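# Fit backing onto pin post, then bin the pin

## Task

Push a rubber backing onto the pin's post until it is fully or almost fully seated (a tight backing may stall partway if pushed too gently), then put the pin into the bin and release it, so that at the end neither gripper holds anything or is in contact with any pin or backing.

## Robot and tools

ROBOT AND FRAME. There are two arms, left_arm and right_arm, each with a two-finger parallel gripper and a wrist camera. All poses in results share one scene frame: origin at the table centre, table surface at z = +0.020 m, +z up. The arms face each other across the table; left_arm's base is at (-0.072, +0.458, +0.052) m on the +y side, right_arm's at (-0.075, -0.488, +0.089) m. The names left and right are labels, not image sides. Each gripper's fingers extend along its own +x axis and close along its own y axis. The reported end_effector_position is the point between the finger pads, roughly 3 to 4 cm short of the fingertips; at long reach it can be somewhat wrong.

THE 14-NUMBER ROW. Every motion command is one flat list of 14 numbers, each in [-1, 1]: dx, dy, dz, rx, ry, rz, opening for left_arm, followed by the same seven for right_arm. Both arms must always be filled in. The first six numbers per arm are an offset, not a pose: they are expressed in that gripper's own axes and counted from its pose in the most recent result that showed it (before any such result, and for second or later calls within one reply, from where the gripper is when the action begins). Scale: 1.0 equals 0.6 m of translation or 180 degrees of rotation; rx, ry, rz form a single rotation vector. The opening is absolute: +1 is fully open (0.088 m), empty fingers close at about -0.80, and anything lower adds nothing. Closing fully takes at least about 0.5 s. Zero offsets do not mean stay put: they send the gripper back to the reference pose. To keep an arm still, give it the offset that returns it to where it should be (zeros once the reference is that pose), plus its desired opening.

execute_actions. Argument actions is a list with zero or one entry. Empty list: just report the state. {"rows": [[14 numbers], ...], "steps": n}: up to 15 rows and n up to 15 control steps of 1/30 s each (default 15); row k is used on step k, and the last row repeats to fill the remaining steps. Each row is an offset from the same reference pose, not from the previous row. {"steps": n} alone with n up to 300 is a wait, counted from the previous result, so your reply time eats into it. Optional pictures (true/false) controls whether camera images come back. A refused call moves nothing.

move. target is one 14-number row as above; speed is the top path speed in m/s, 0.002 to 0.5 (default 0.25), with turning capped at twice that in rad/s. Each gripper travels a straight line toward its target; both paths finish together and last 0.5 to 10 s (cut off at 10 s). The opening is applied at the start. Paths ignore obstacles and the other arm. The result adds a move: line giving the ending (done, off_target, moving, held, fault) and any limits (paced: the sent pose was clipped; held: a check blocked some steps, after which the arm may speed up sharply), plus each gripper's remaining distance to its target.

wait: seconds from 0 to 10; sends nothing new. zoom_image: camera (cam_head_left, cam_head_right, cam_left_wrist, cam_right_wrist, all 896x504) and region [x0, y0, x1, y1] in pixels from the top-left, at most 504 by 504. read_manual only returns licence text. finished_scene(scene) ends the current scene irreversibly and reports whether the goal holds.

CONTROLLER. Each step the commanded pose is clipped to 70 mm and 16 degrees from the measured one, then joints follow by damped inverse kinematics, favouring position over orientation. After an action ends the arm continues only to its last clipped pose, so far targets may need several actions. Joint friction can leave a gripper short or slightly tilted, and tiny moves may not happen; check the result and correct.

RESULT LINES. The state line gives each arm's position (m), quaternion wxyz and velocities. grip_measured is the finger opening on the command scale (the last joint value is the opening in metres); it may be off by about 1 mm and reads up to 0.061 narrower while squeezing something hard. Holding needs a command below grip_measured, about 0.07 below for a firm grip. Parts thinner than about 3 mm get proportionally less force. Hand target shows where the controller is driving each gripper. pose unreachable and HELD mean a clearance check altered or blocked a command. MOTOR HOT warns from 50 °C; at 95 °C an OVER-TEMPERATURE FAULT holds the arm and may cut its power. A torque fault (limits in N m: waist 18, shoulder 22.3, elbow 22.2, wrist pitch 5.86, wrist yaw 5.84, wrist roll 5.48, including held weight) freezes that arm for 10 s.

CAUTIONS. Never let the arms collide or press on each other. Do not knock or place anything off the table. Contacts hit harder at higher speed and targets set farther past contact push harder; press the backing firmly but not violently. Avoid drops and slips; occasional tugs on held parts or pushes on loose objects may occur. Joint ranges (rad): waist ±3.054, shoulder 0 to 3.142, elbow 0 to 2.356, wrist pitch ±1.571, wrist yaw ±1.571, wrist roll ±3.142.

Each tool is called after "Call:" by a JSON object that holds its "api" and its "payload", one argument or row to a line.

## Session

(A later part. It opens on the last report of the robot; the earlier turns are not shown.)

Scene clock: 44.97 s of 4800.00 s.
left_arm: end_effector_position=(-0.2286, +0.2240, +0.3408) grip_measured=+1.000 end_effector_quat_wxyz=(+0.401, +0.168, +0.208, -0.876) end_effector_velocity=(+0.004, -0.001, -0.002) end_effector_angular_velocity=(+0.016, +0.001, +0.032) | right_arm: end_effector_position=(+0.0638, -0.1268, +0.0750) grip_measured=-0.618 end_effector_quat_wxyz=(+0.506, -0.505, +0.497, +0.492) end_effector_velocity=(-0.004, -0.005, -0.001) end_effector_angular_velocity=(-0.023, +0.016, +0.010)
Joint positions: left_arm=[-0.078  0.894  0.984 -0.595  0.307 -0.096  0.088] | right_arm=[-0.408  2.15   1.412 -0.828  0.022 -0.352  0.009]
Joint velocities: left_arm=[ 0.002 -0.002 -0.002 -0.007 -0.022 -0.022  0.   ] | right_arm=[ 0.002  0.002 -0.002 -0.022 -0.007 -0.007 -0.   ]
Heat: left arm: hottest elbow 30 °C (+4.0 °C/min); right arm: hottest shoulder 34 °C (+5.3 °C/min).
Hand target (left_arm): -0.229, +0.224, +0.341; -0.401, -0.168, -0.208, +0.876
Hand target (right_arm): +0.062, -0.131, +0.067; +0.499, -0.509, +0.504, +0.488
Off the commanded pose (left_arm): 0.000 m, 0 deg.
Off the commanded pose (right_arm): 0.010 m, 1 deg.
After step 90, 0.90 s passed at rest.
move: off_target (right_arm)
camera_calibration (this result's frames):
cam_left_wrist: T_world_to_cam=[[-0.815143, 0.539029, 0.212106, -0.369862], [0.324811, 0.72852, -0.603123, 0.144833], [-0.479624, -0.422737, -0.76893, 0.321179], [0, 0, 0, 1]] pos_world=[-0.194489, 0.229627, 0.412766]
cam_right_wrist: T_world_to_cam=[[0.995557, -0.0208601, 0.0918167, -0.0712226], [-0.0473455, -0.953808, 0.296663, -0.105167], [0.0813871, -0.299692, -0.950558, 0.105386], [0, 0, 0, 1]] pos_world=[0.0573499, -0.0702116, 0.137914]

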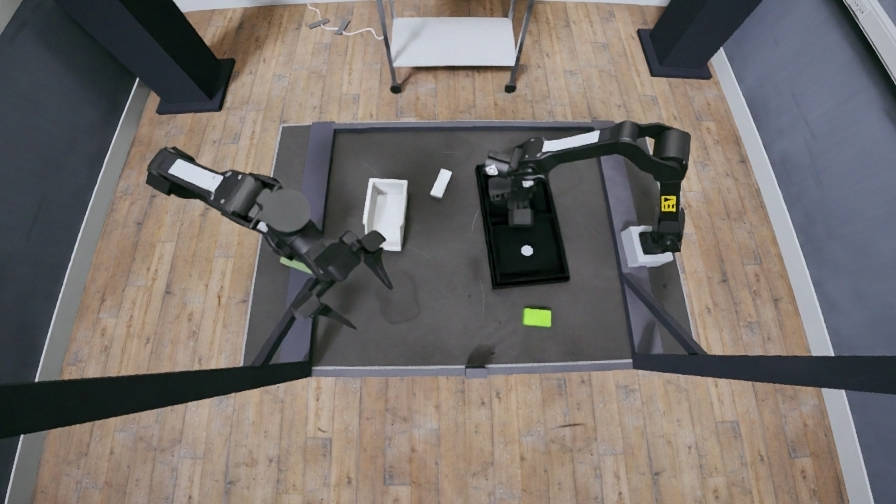

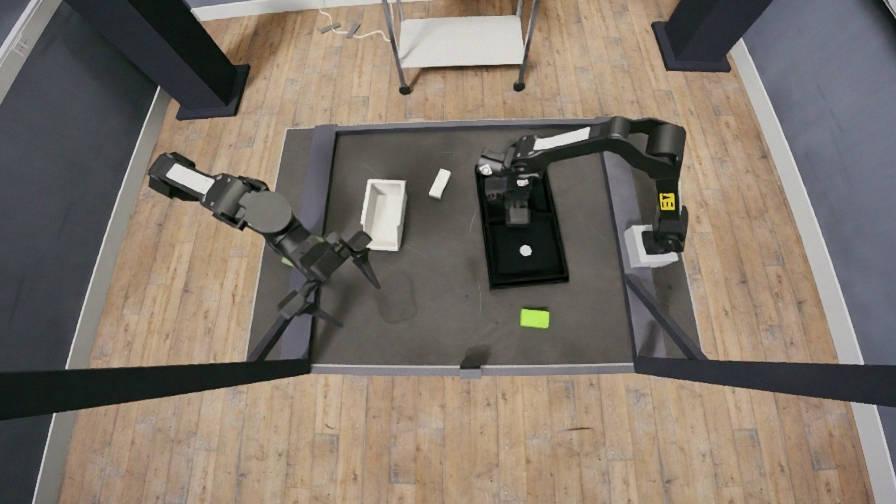

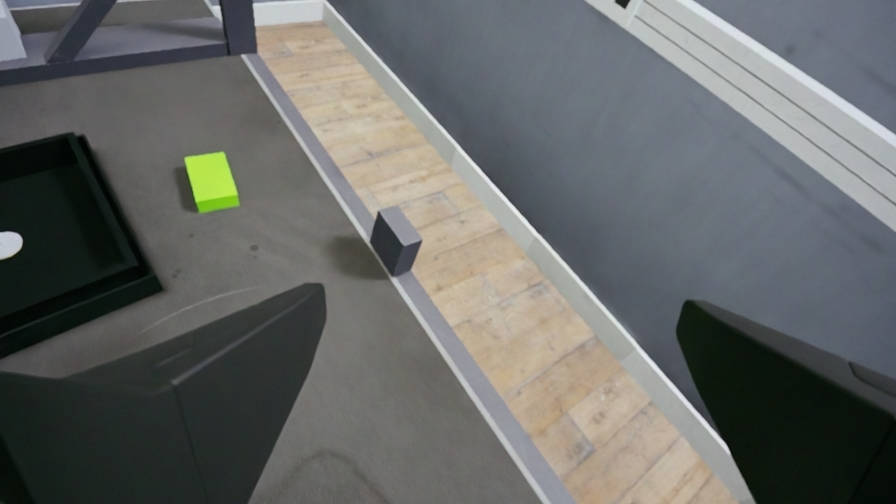

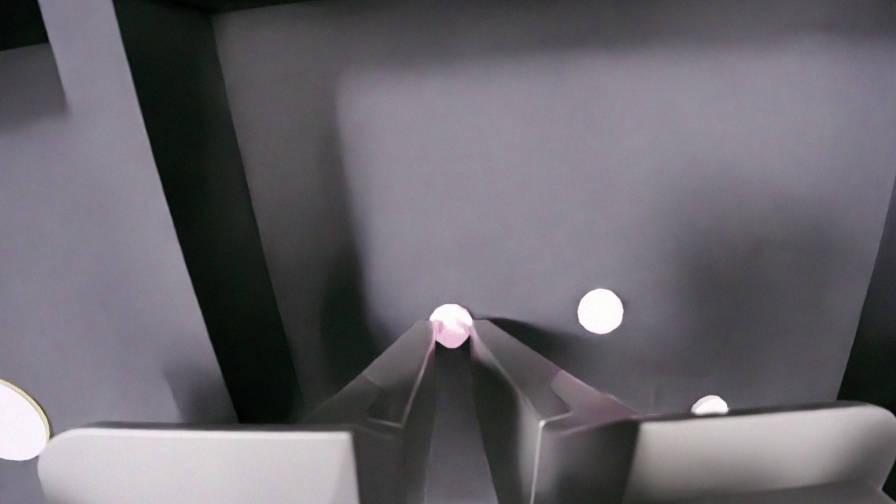

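Centred. Narrow and descend.

Call:
{"api": "move", "payload": {
  "target": [0,0,0,0,0,0,1,0.027,0.003,-0.007,0,0.007,0,-0.66],
  "speed": 0.03
}}

Call:
{"api": "zoom_image", "payload": {
  "camera": "cam_right_wrist",
  "region": [380,260,520,400]
}}

Scene clock: 48.20 s of 4800.00 s.
left_arm: end_effector_position=(-0.2286, +0.2240, +0.3408) grip_measured=+1.000 end_effector_quat_wxyz=(+0.401, +0.168, +0.208, -0.876) end_effector_velocity=(+0.001, -0.001, -0.002) end_effector_angular_velocity=(-0.002, -0.004, +0.015) | right_arm: end_effector_position=(+0.0647, -0.1249, +0.0719) grip_measured=-0.658 end_effector_quat_wxyz=(+0.511, -0.504, +0.492, +0.493) end_effector_velocity=(+0.000, +0.001, +0.000) end_effector_angular_velocity=(+0.009, +0.004, +0.005)
Joint positions: left_arm=[-0.078  0.894  0.984 -0.595  0.307 -0.096  0.088] | right_arm=[-0.407  2.154  1.404 -0.803  0.025 -0.352  0.007]
Joint velocities: left_arm=[-0.007 -0.002 -0.007  0.007 -0.022 -0.007  0.   ] | right_arm=[-0.002 -0.002 -0.002  0.007 -0.007 -0.007 -0.   ]
Heat: left arm: hottest elbow 30 °C (+3.7 °C/min); right arm: hottest shoulder 34 °C (+5.0 °C/min).
Hand target (left_arm): -0.229, +0.224, +0.341; -0.401, -0.168, -0.208, +0.876
Hand target (right_arm): +0.062, -0.131, +0.059; +0.501, -0.510, +0.502, +0.487
Off the commanded pose (left_arm): 0.000 m, 0 deg.
Off the commanded pose (right_arm): 0.015 m, 2 deg.
move: off_target (right_arm)
camera_calibration (this result's frames):
cam_left_wrist: T_world_to_cam=[[-0.815143, 0.539029, 0.212106, -0.369862], [0.324811, 0.72852, -0.603123, 0.144833], [-0.479624, -0.422737, -0.76893, 0.321179], [0, 0, 0, 1]] pos_world=[-0.194489, 0.229627, 0.412766]
cam_right_wrist: T_world_to_cam=[[0.994828, -0.021911, 0.0991847, -0.0724431], [-0.0496062, -0.956896, 0.286163, -0.101927], [0.0886393, -0.289604, -0.953033, 0.103921], [0, 0, 0, 1]] pos_world=[0.0578007, -0.0690247, 0.135393]

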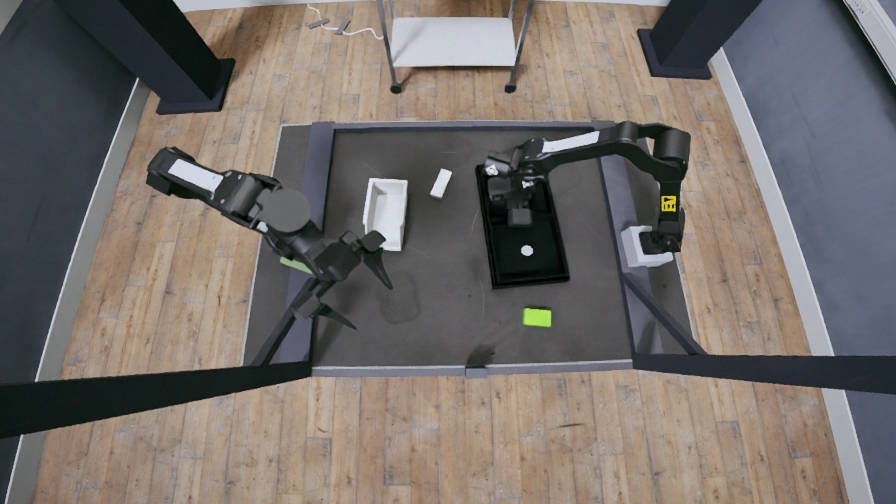

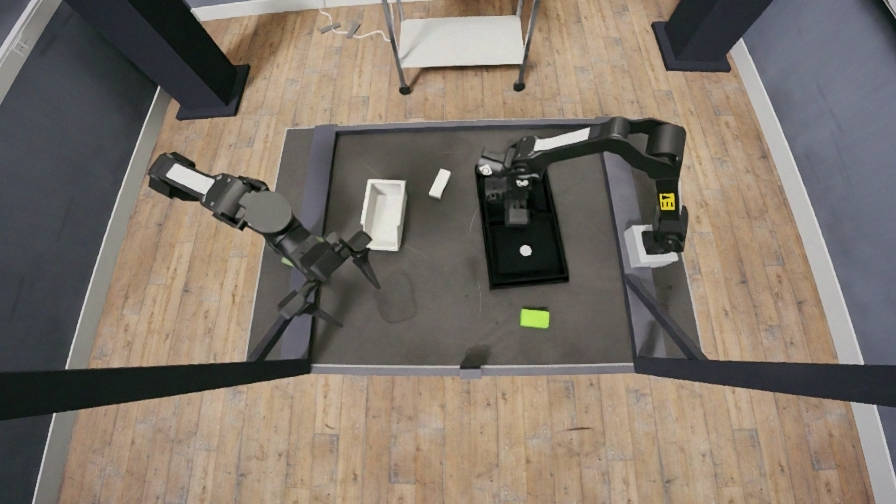

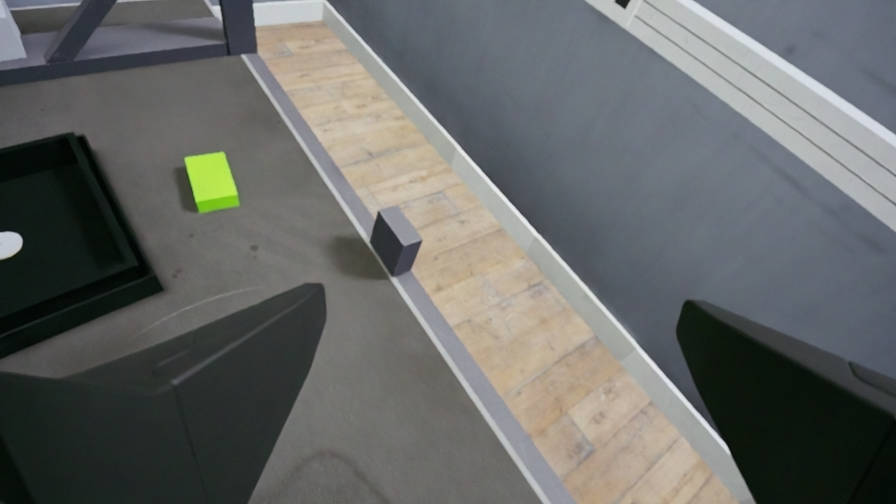

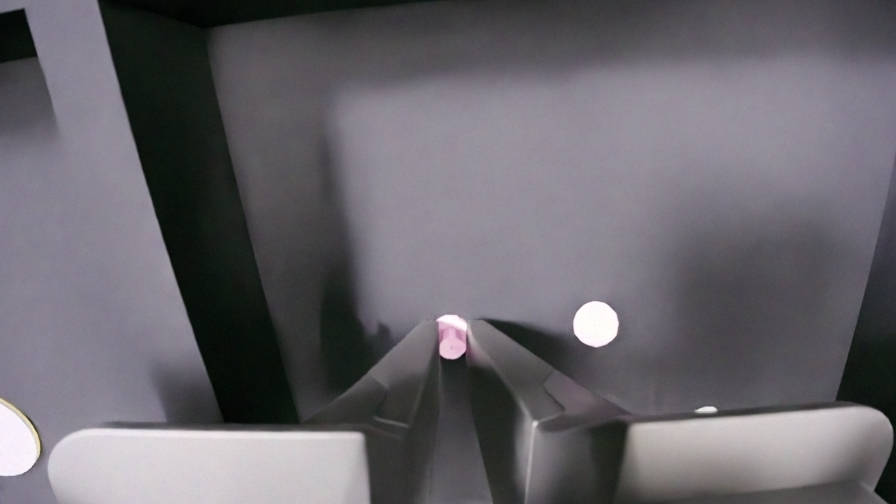

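Region (380, 260, 520, 400) of cam_right_wrist's 896x504 image, scaled by 3.600, with more detail than that image has.

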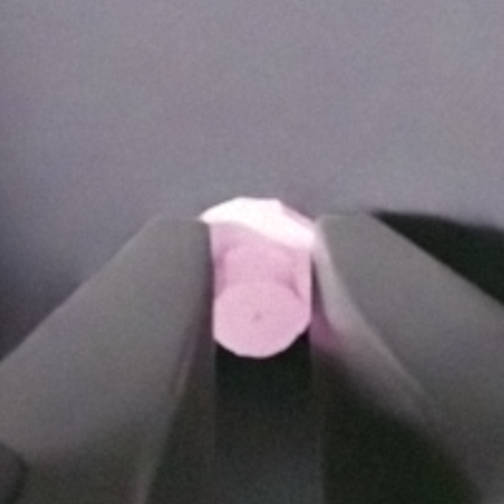

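Call:
{"api": "move", "payload": {
  "target": [0,0,0,0,0,0,1,0.01,0,0,0,0,0,-0.85],
  "speed": 0.03
}}

Call:
{"api": "move", "payload": {
  "target": [0,0,0,0,0,0,1,-0.14,0,0,0,0,0,-0.85]
}}

Call:
{"api": "move", "payload": {
  "target": [0,0,0,0,0,0,1,0,0.227,-0.045,0,0,0,-0.85]
}}

Call:
{"api": "move", "payload": {
  "target": [0,0,0,0,0,0,1,0.07,0,-0.005,0,0.006,0,-0.85],
  "speed": 0.12
}}

Call:
{"api": "zoom_image", "payload": {
  "camera": "cam_right_wrist",
  "region": [350,200,550,400]
}}

Scene clock: 56.20 s of 4800.00 s.
left_arm: end_effector_position=(-0.2286, +0.2240, +0.3408) grip_measured=+1.000 end_effector_quat_wxyz=(+0.401, +0.168, +0.208, -0.876) end_effector_velocity=(+0.001, -0.003, +0.001) end_effector_angular_velocity=(-0.007, -0.002, +0.020) | right_arm: end_effector_position=(+0.0650, -0.1233, +0.0720) grip_measured=-0.764 end_effector_quat_wxyz=(+0.513, -0.502, +0.490, +0.494) end_effector_velocity=(+0.001, -0.003, +0.000) end_effector_angular_velocity=(-0.005, +0.009, +0.000)
Joint positions: left_arm=[-0.078  0.894  0.984 -0.595  0.307 -0.096  0.088] | right_arm=[-0.407  2.154  1.404 -0.795  0.024 -0.352  0.002]
Joint velocities: left_arm=[-0.002  0.002  0.002  0.007 -0.022 -0.007  0.   ] | right_arm=[-0.007 -0.002 -0.002 -0.007 -0.007 -0.007 -0.   ]
Heat: left arm: hottest elbow 30 °C (+3.2 °C/min); right arm: hottest shoulder 34 °C (+4.3 °C/min).
Hand target (left_arm): -0.229, +0.224, +0.341; -0.401, -0.168, -0.208, +0.876
Hand target (right_arm): +0.065, -0.125, +0.066; +0.511, -0.504, +0.492, +0.493
Off the commanded pose (left_arm): 0.000 m, 0 deg.
Off the commanded pose (right_arm): 0.006 m, 0 deg.
After step 90, 4.30 s passed at rest.
move: done
camera_calibration (this result's frames):
cam_left_wrist: T_world_to_cam=[[-0.815143, 0.539029, 0.212106, -0.369862], [0.324811, 0.72852, -0.603123, 0.144833], [-0.479624, -0.422737, -0.76893, 0.321179], [0, 0, 0, 1]] pos_world=[-0.194489, 0.229627, 0.412766]
cam_right_wrist: T_world_to_cam=[[0.994627, -0.0222933, 0.101095, -0.0729221], [-0.049816, -0.95911, 0.278615, -0.100072], [0.09075, -0.282155, -0.955067, 0.105382], [0, 0, 0, 1]] pos_world=[0.0579817, -0.0678711, 0.135901]

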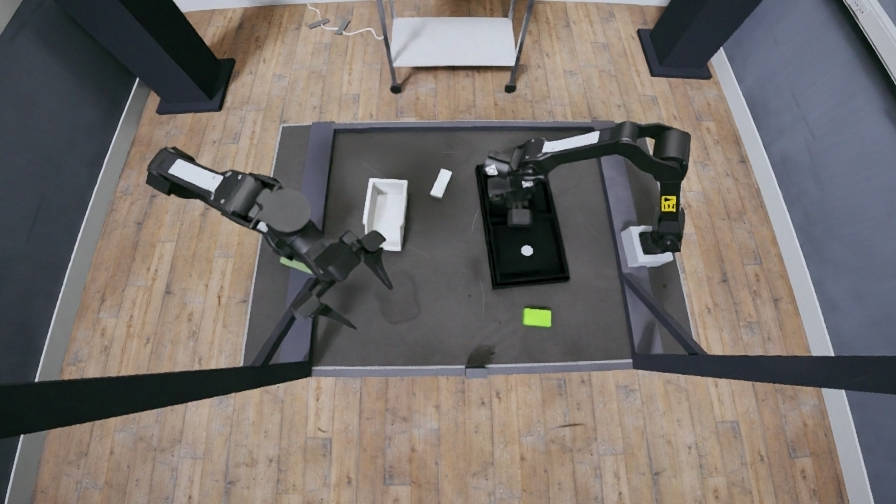

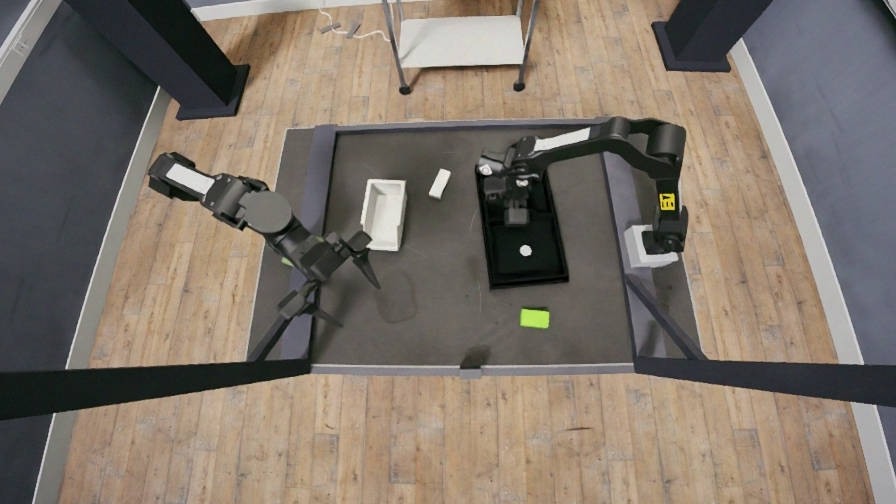

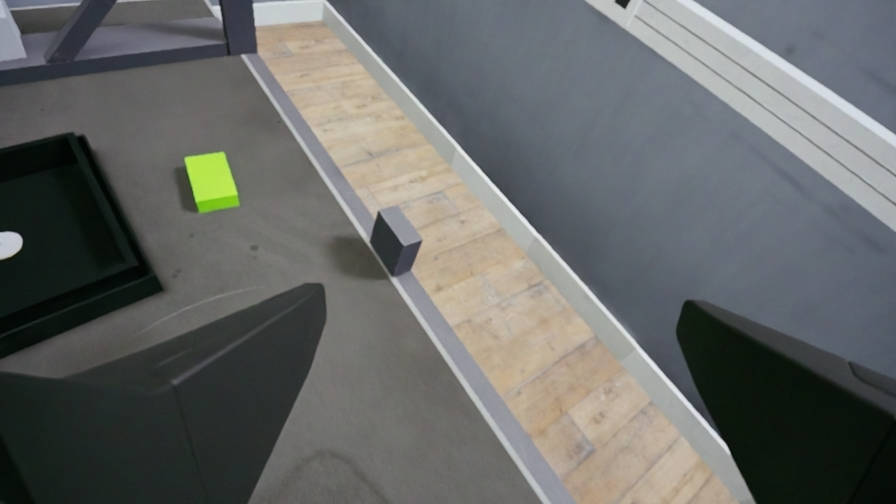

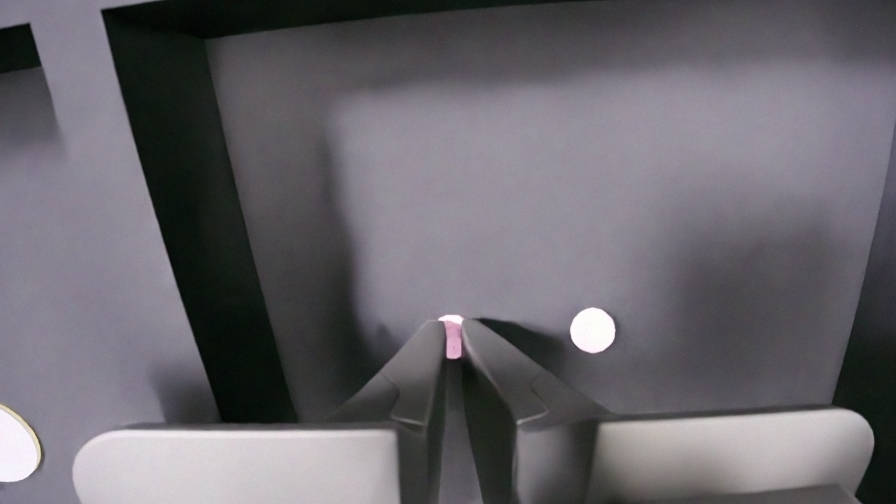

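Scene clock: 57.13 s of 4800.00 s.
left_arm: end_effector_position=(-0.2286, +0.2240, +0.3408) grip_measured=+1.000 end_effector_quat_wxyz=(+0.401, +0.168, +0.208, -0.876) end_effector_velocity=(+0.001, +0.001, -0.002) end_effector_angular_velocity=(+0.010, -0.002, +0.007) | right_arm: end_effector_position=(+0.0626, -0.1269, +0.1515) grip_measured=-0.764 end_effector_quat_wxyz=(+0.510, -0.504, +0.493, +0.493) end_effector_velocity=(+0.001, +0.002, +0.004) end_effector_angular_velocity=(+0.009, +0.004, +0.005)
Joint positions: left_arm=[-0.078  0.894  0.984 -0.595  0.307 -0.096  0.088] | right_arm=[-0.404  2.035  1.558 -1.078  0.024 -0.349  0.002]
Joint velocities: left_arm=[-0.002 -0.002 -0.002 -0.007 -0.007 -0.007  0.   ] | right_arm=[-0.002 -0.002  0.012 -0.007 -0.007 -0.007  0.   ]
Heat: left arm: hottest elbow 30 °C (+3.2 °C/min); right arm: hottest shoulder 35 °C (+5.3 °C/min).
Hand target (left_arm): -0.229, +0.224, +0.341; -0.401, -0.168, -0.208, +0.876
Hand target (right_arm): +0.062, -0.125, +0.156; +0.513, -0.502, +0.490, +0.494
Off the commanded pose (left_arm): 0.000 m, 0 deg.
Off the commanded pose (right_arm): 0.005 m, 1 deg.
move: done
camera_calibration (this result's frames):
cam_left_wrist: T_world_to_cam=[[-0.815143, 0.539029, 0.212106, -0.369862], [0.324811, 0.72852, -0.603123, 0.144833], [-0.479624, -0.422737, -0.76893, 0.321179], [0, 0, 0, 1]] pos_world=[-0.194489, 0.229627, 0.412766]
cam_right_wrist: T_world_to_cam=[[0.994974, -0.0213755, 0.0978238, -0.0780214], [-0.0488265, -0.956501, 0.287613, -0.126898], [0.0874207, -0.290944, -0.952738, 0.17931], [0, 0, 0, 1]] pos_world=[0.0557579, -0.0708763, 0.214966]

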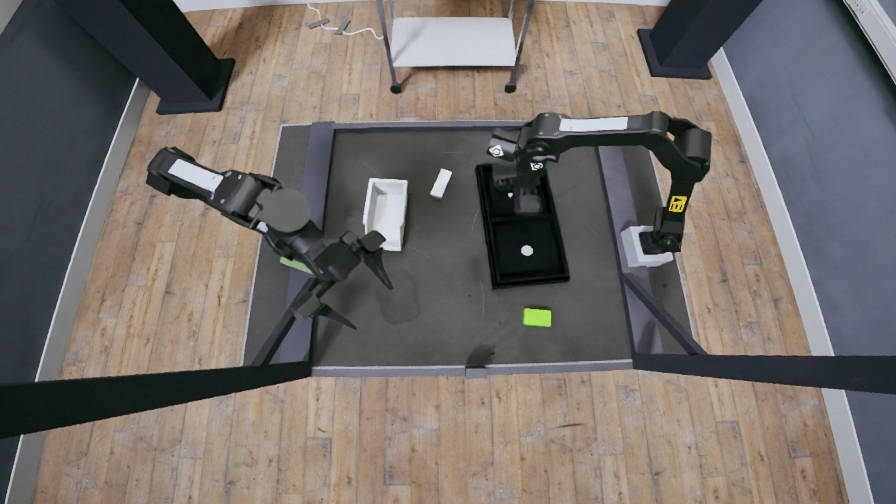

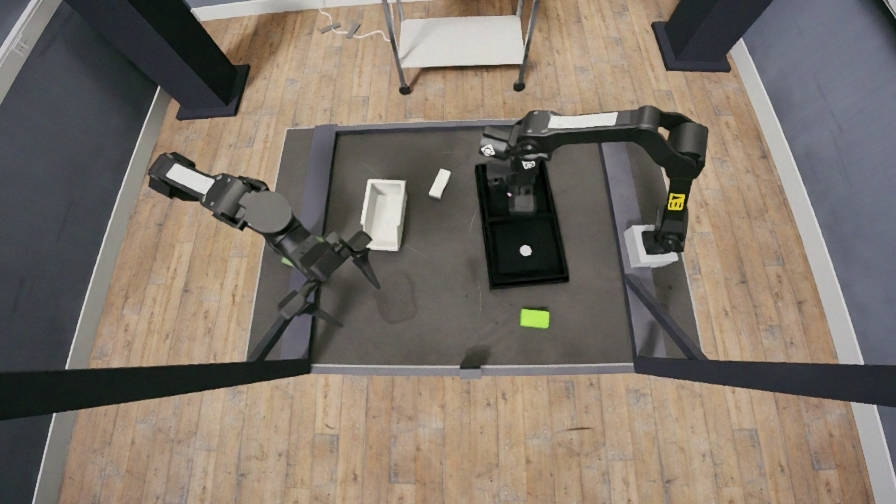

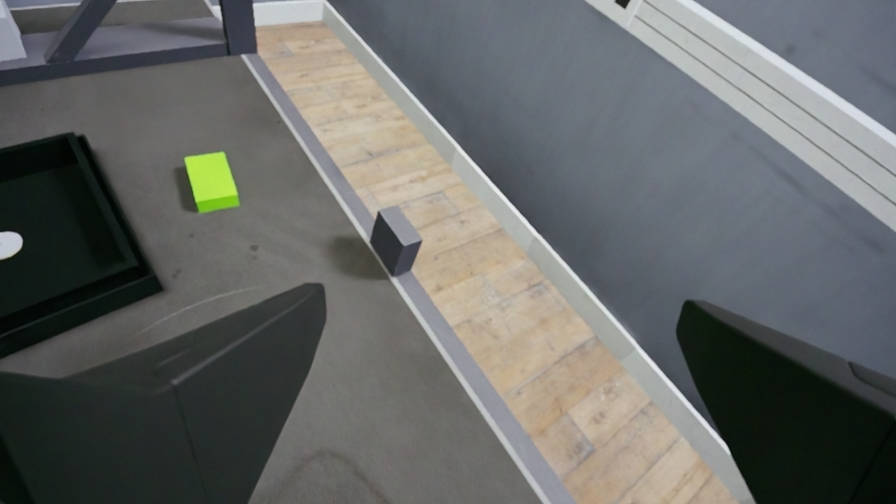

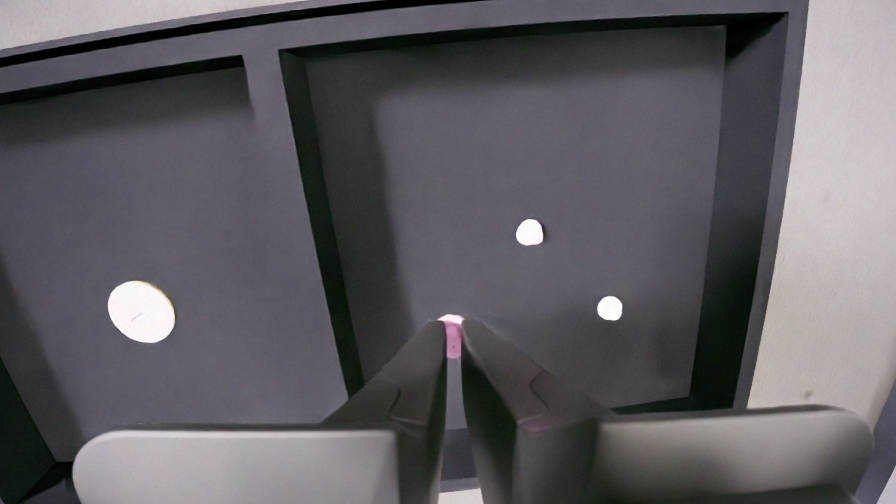

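Scene clock: 58.20 s of 4800.00 s.
left_arm: end_effector_position=(-0.2286, +0.2240, +0.3408) grip_measured=+1.000 end_effector_quat_wxyz=(+0.401, +0.168, +0.208, -0.876) end_effector_velocity=(+0.003, +0.002, -0.004) end_effector_angular_velocity=(+0.016, -0.012, +0.020) | right_arm: end_effector_position=(-0.0723, -0.1498, +0.1465) grip_measured=-0.764 end_effector_quat_wxyz=(+0.509, -0.504, +0.494, +0.493) end_effector_velocity=(-0.007, -0.003, +0.000) end_effector_angular_velocity=(-0.007, +0.022, -0.010)
Joint positions: left_arm=[-0.078  0.894  0.984 -0.595  0.307 -0.096  0.088] | right_arm=[-0.047  1.872  1.309 -1.003  0.024  0.008  0.002]
Joint velocities: left_arm=[-0.002 -0.007 -0.002 -0.022 -0.022 -0.007  0.   ] | right_arm=[ 0.012 -0.007 -0.007 -0.007 -0.022  0.022  0.   ]
Heat: left arm: hottest elbow 30 °C (+3.1 °C/min); right arm: hottest shoulder 35 °C (+5.2 °C/min).
Hand target (left_arm): -0.229, +0.224, +0.341; -0.401, -0.168, -0.208, +0.876
Hand target (right_arm): -0.074, -0.152, +0.147; +0.510, -0.503, +0.493, +0.493
Off the commanded pose (left_arm): 0.000 m, 0 deg.
Off the commanded pose (right_arm): 0.004 m, 0 deg.
move: done
camera_calibration (this result's frames):
cam_left_wrist: T_world_to_cam=[[-0.815143, 0.539029, 0.212106, -0.369862], [0.324811, 0.72852, -0.603123, 0.144833], [-0.479624, -0.422737, -0.76893, 0.321179], [0, 0, 0, 1]] pos_world=[-0.194489, 0.229627, 0.412766]
cam_right_wrist: T_world_to_cam=[[0.995354, -0.0210323, 0.0939597, 0.056863], [-0.0475721, -0.955847, 0.28999, -0.154144], [0.0837119, -0.293113, -0.952406, 0.179024], [0, 0, 0, 1]] pos_world=[-0.0789182, -0.0936679, 0.209861]

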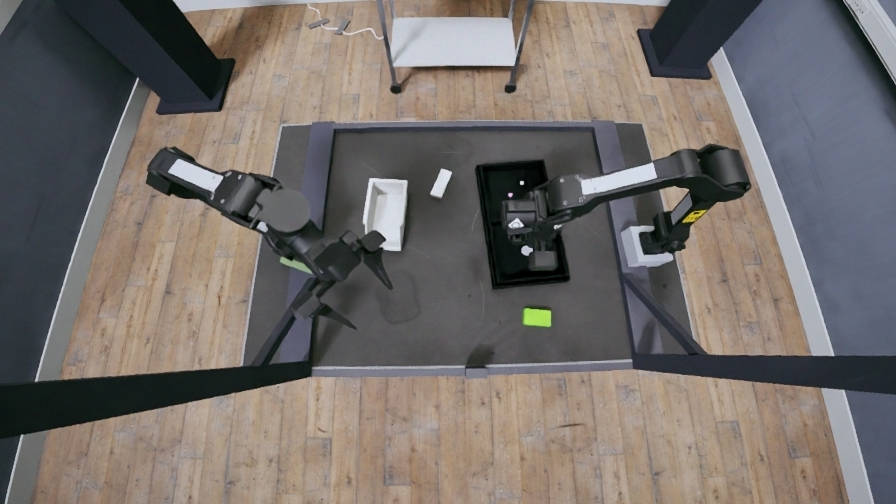

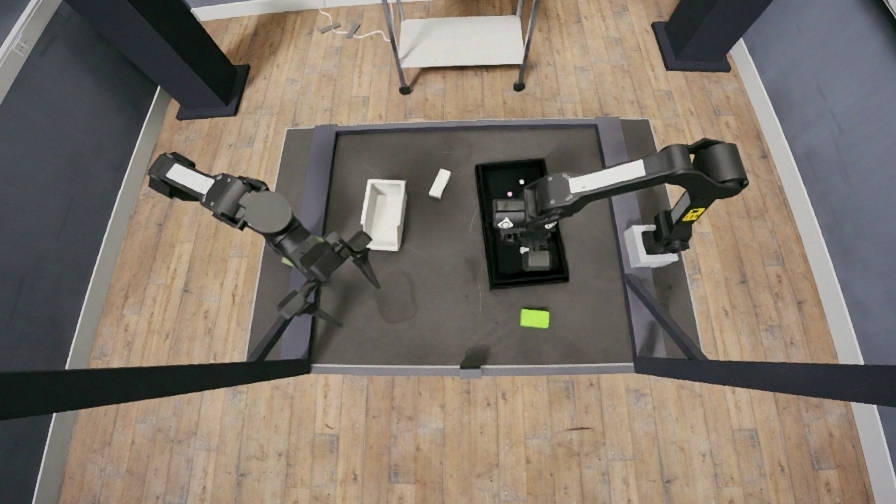

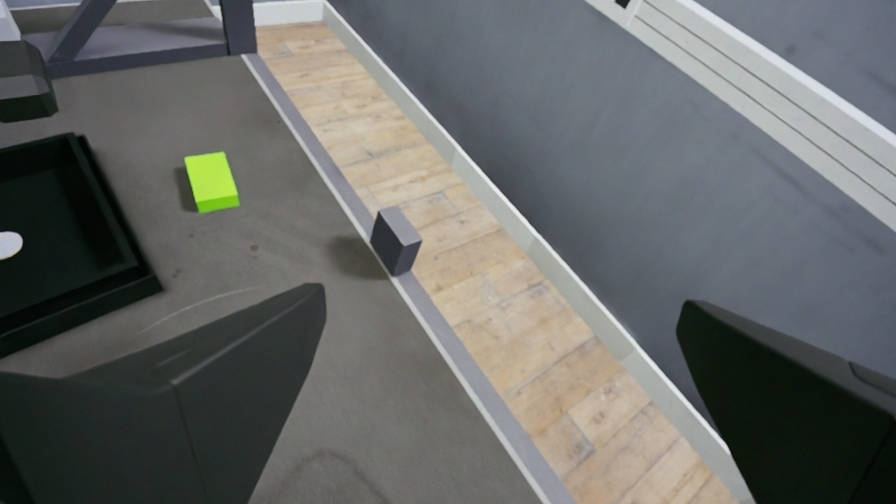

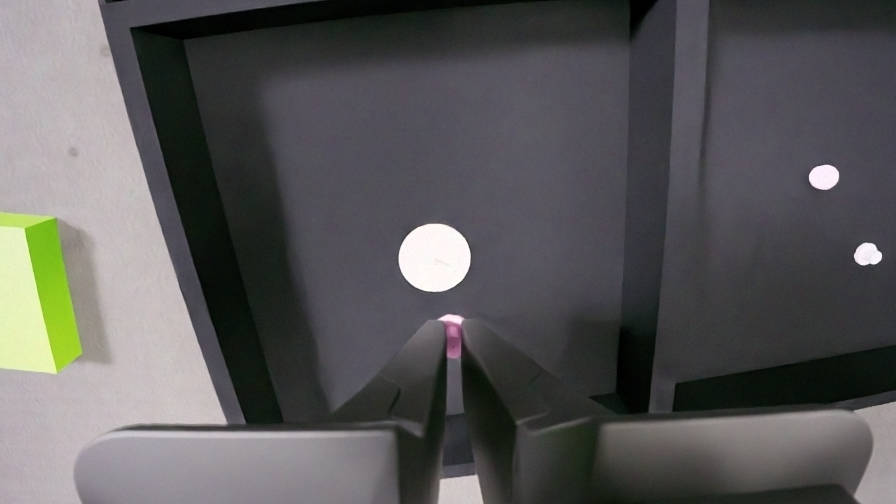

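Scene clock: 59.07 s of 4800.00 s.
left_arm: end_effector_position=(-0.2286, +0.2240, +0.3408) grip_measured=+1.000 end_effector_quat_wxyz=(+0.401, +0.168, +0.208, -0.876) end_effector_velocity=(+0.000, -0.001, +0.001) end_effector_angular_velocity=(-0.004, +0.004, +0.007) | right_arm: end_effector_position=(-0.0723, -0.1487, +0.1118) grip_measured=-0.764 end_effector_quat_wxyz=(+0.509, -0.503, +0.494, +0.494) end_effector_velocity=(+0.001, +0.000, -0.003) end_effector_angular_velocity=(-0.003, +0.007, +0.000)
Joint positions: left_arm=[-0.078  0.894  0.984 -0.595  0.307 -0.096  0.088] | right_arm=[-0.047  1.924  1.231 -0.871  0.024  0.008  0.002]
Joint velocities: left_arm=[-0.002 -0.002 -0.002  0.007 -0.007 -0.007  0.   ] | right_arm=[-0.007  0.007 -0.002  0.007 -0.007 -0.007 -0.   ]
Heat: left arm: hottest elbow 30 °C (+3.0 °C/min); right arm: hottest shoulder 35 °C (+5.1 °C/min).
Hand target (left_arm): -0.229, +0.224, +0.341; -0.401, -0.168, -0.208, +0.876
Hand target (right_arm): -0.071, -0.153, +0.105; +0.504, -0.508, +0.499, +0.489
Off the commanded pose (left_arm): 0.000 m, 0 deg.
Off the commanded pose (right_arm): 0.008 m, 1 deg.
move: done
camera_calibration (this result's frames):
cam_left_wrist: T_world_to_cam=[[-0.815143, 0.539029, 0.212106, -0.369862], [0.324811, 0.72852, -0.603123, 0.144833], [-0.479624, -0.422737, -0.76893, 0.321179], [0, 0, 0, 1]] pos_world=[-0.194489, 0.229627, 0.412766]
cam_right_wrist: T_world_to_cam=[[0.995354, -0.0212831, 0.0938982, 0.0601237], [-0.0475706, -0.956618, 0.287437, -0.142812], [0.0837072, -0.290568, -0.953186, 0.146726], [0, 0, 0, 1]] pos_world=[-0.0789201, -0.0927031, 0.175261]

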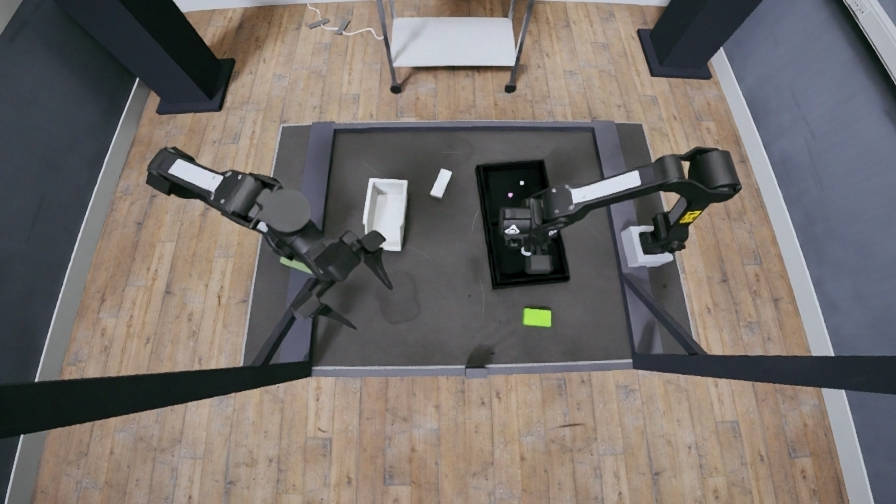

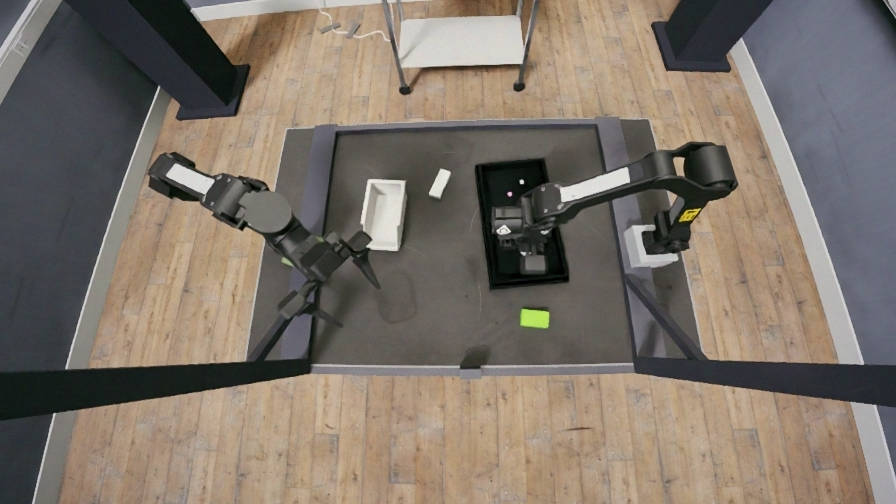

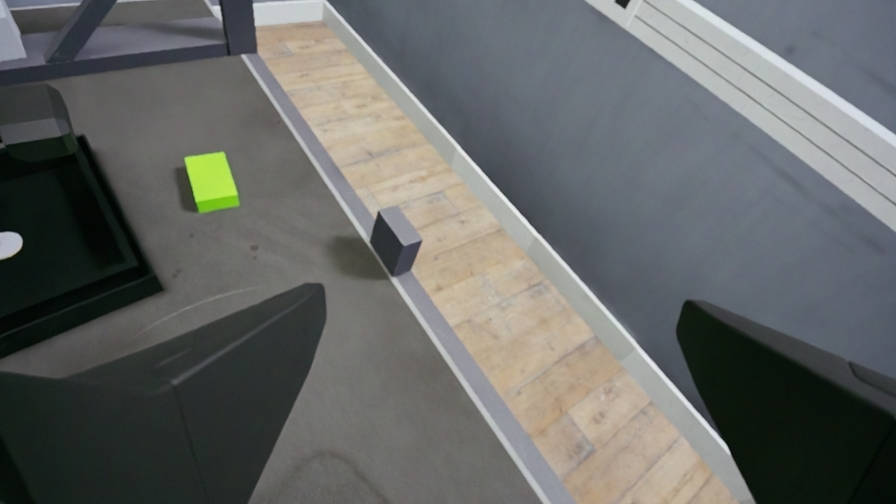

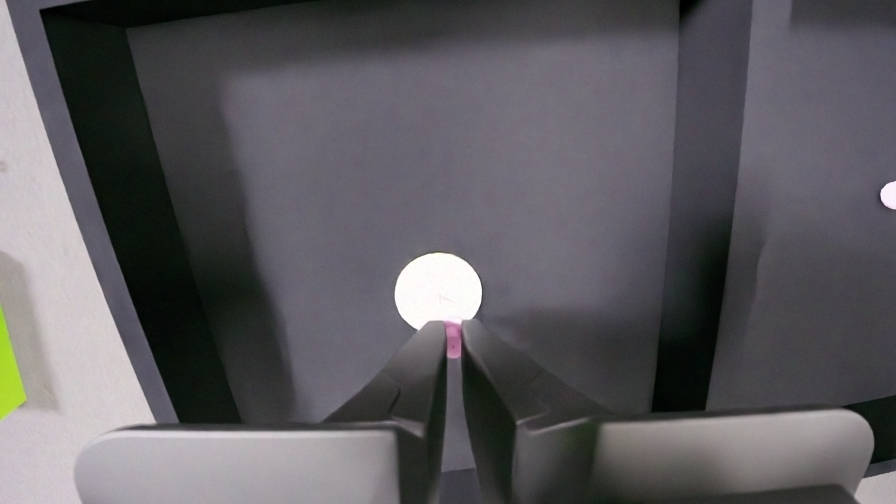

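Region (350, 200, 550, 400) of cam_right_wrist's 896x504 image, scaled by 2.520, with more detail than that image has.

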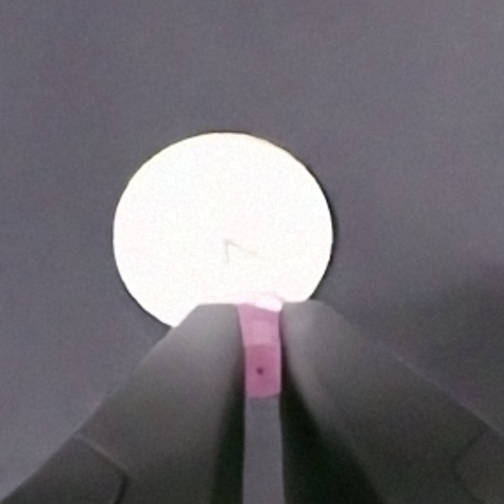

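Call:
{"api": "move", "payload": {
  "target": [0,0,0,0,0,0,1,0.04,0.007,-0.016,0,0.008,0,-0.85],
  "speed": 0.05
}}

Call:
{"api": "zoom_image", "payload": {
  "camera": "cam_right_wrist",
  "region": [380,230,520,370]
}}

Scene clock: 68.50 s of 4800.00 s.
left_arm: end_effector_position=(-0.2286, +0.2240, +0.3408) grip_measured=+1.000 end_effector_quat_wxyz=(+0.401, +0.168, +0.208, -0.876) end_effector_velocity=(+0.004, +0.003, -0.006) end_effector_angular_velocity=(+0.029, -0.018, +0.020) | right_arm: end_effector_position=(-0.0750, -0.1538, +0.0945) grip_measured=-0.764 end_effector_quat_wxyz=(+0.509, -0.504, +0.495, +0.493) end_effector_velocity=(-0.000, -0.004, -0.001) end_effector_angular_velocity=(-0.012, +0.007, +0.005)
Joint positions: left_arm=[-0.078  0.894  0.984 -0.595  0.307 -0.096  0.088] | right_arm=[-0.039  1.941  1.177 -0.804  0.024  0.017  0.002]
Joint velocities: left_arm=[-0.002 -0.007 -0.002 -0.037 -0.022 -0.007  0.   ] | right_arm=[-0.002 -0.002 -0.007 -0.007 -0.007 -0.007 -0.   ]
Heat: left arm: hottest elbow 30 °C (+2.0 °C/min); right arm: hottest shoulder 35 °C (+5.0 °C/min).
Hand target (left_arm): -0.229, +0.224, +0.341; -0.401, -0.168, -0.208, +0.876
Hand target (right_arm): -0.076, -0.158, +0.088; +0.503, -0.509, +0.500, +0.488
Off the commanded pose (left_arm): 0.000 m, 0 deg.
Off the commanded pose (right_arm): 0.008 m, 1 deg.
After step 90, 5.57 s passed at rest.
move: done
camera_calibration (this result's frames):
cam_left_wrist: T_world_to_cam=[[-0.815143, 0.539029, 0.212106, -0.369862], [0.324811, 0.72852, -0.603123, 0.144833], [-0.479624, -0.422737, -0.76893, 0.321179], [0, 0, 0, 1]] pos_world=[-0.194489, 0.229627, 0.412766]
cam_right_wrist: T_world_to_cam=[[0.995331, -0.0220463, 0.0939672, 0.0641699], [-0.0486571, -0.955413, 0.291235, -0.143116], [0.0833568, -0.294448, -0.952025, 0.128253], [0, 0, 0, 1]] pos_world=[-0.0815246, -0.0975562, 0.157751]

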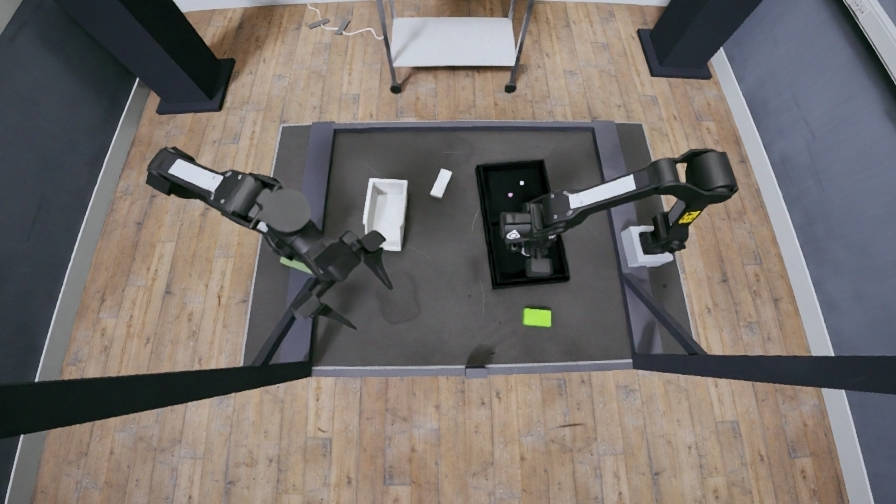

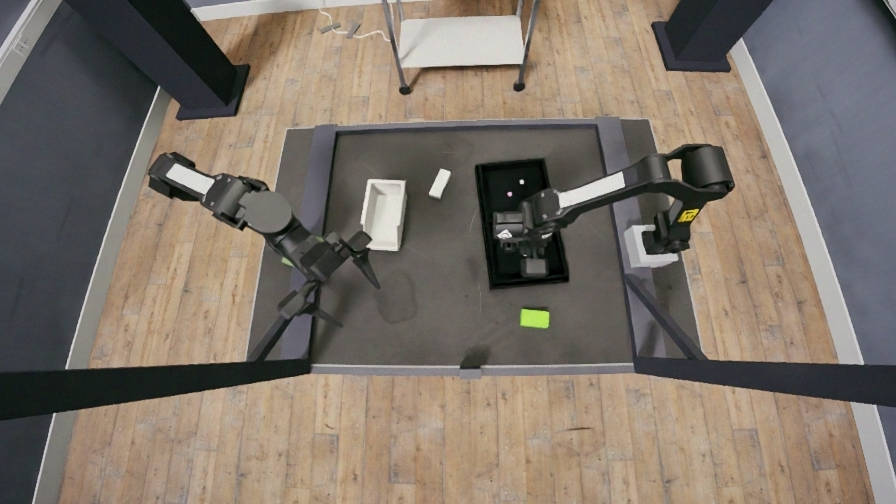

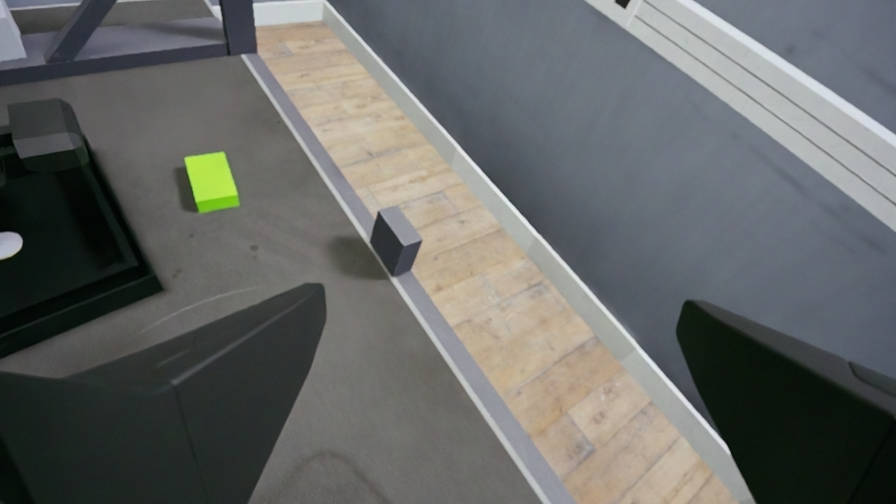

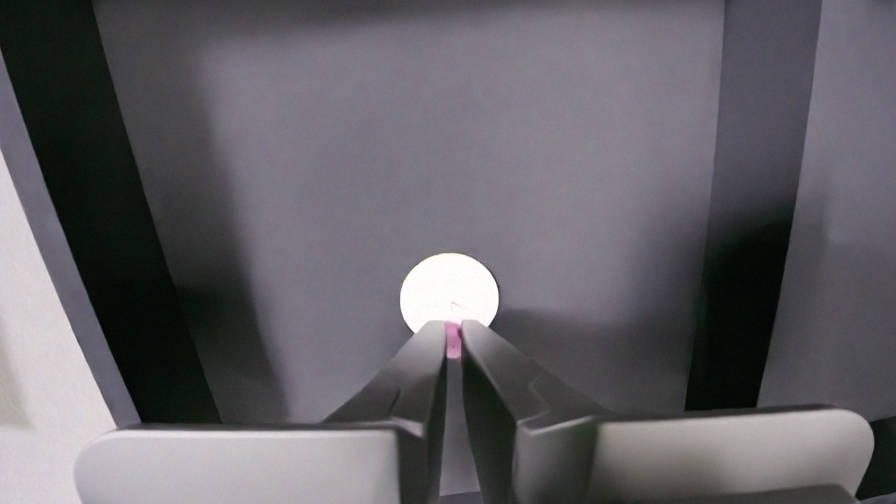

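Region (380, 230, 520, 370) of cam_right_wrist's 896x504 image, scaled by 3.600, with more detail than that image has.

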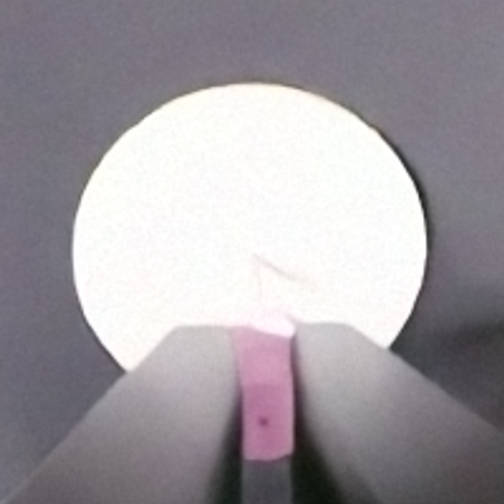

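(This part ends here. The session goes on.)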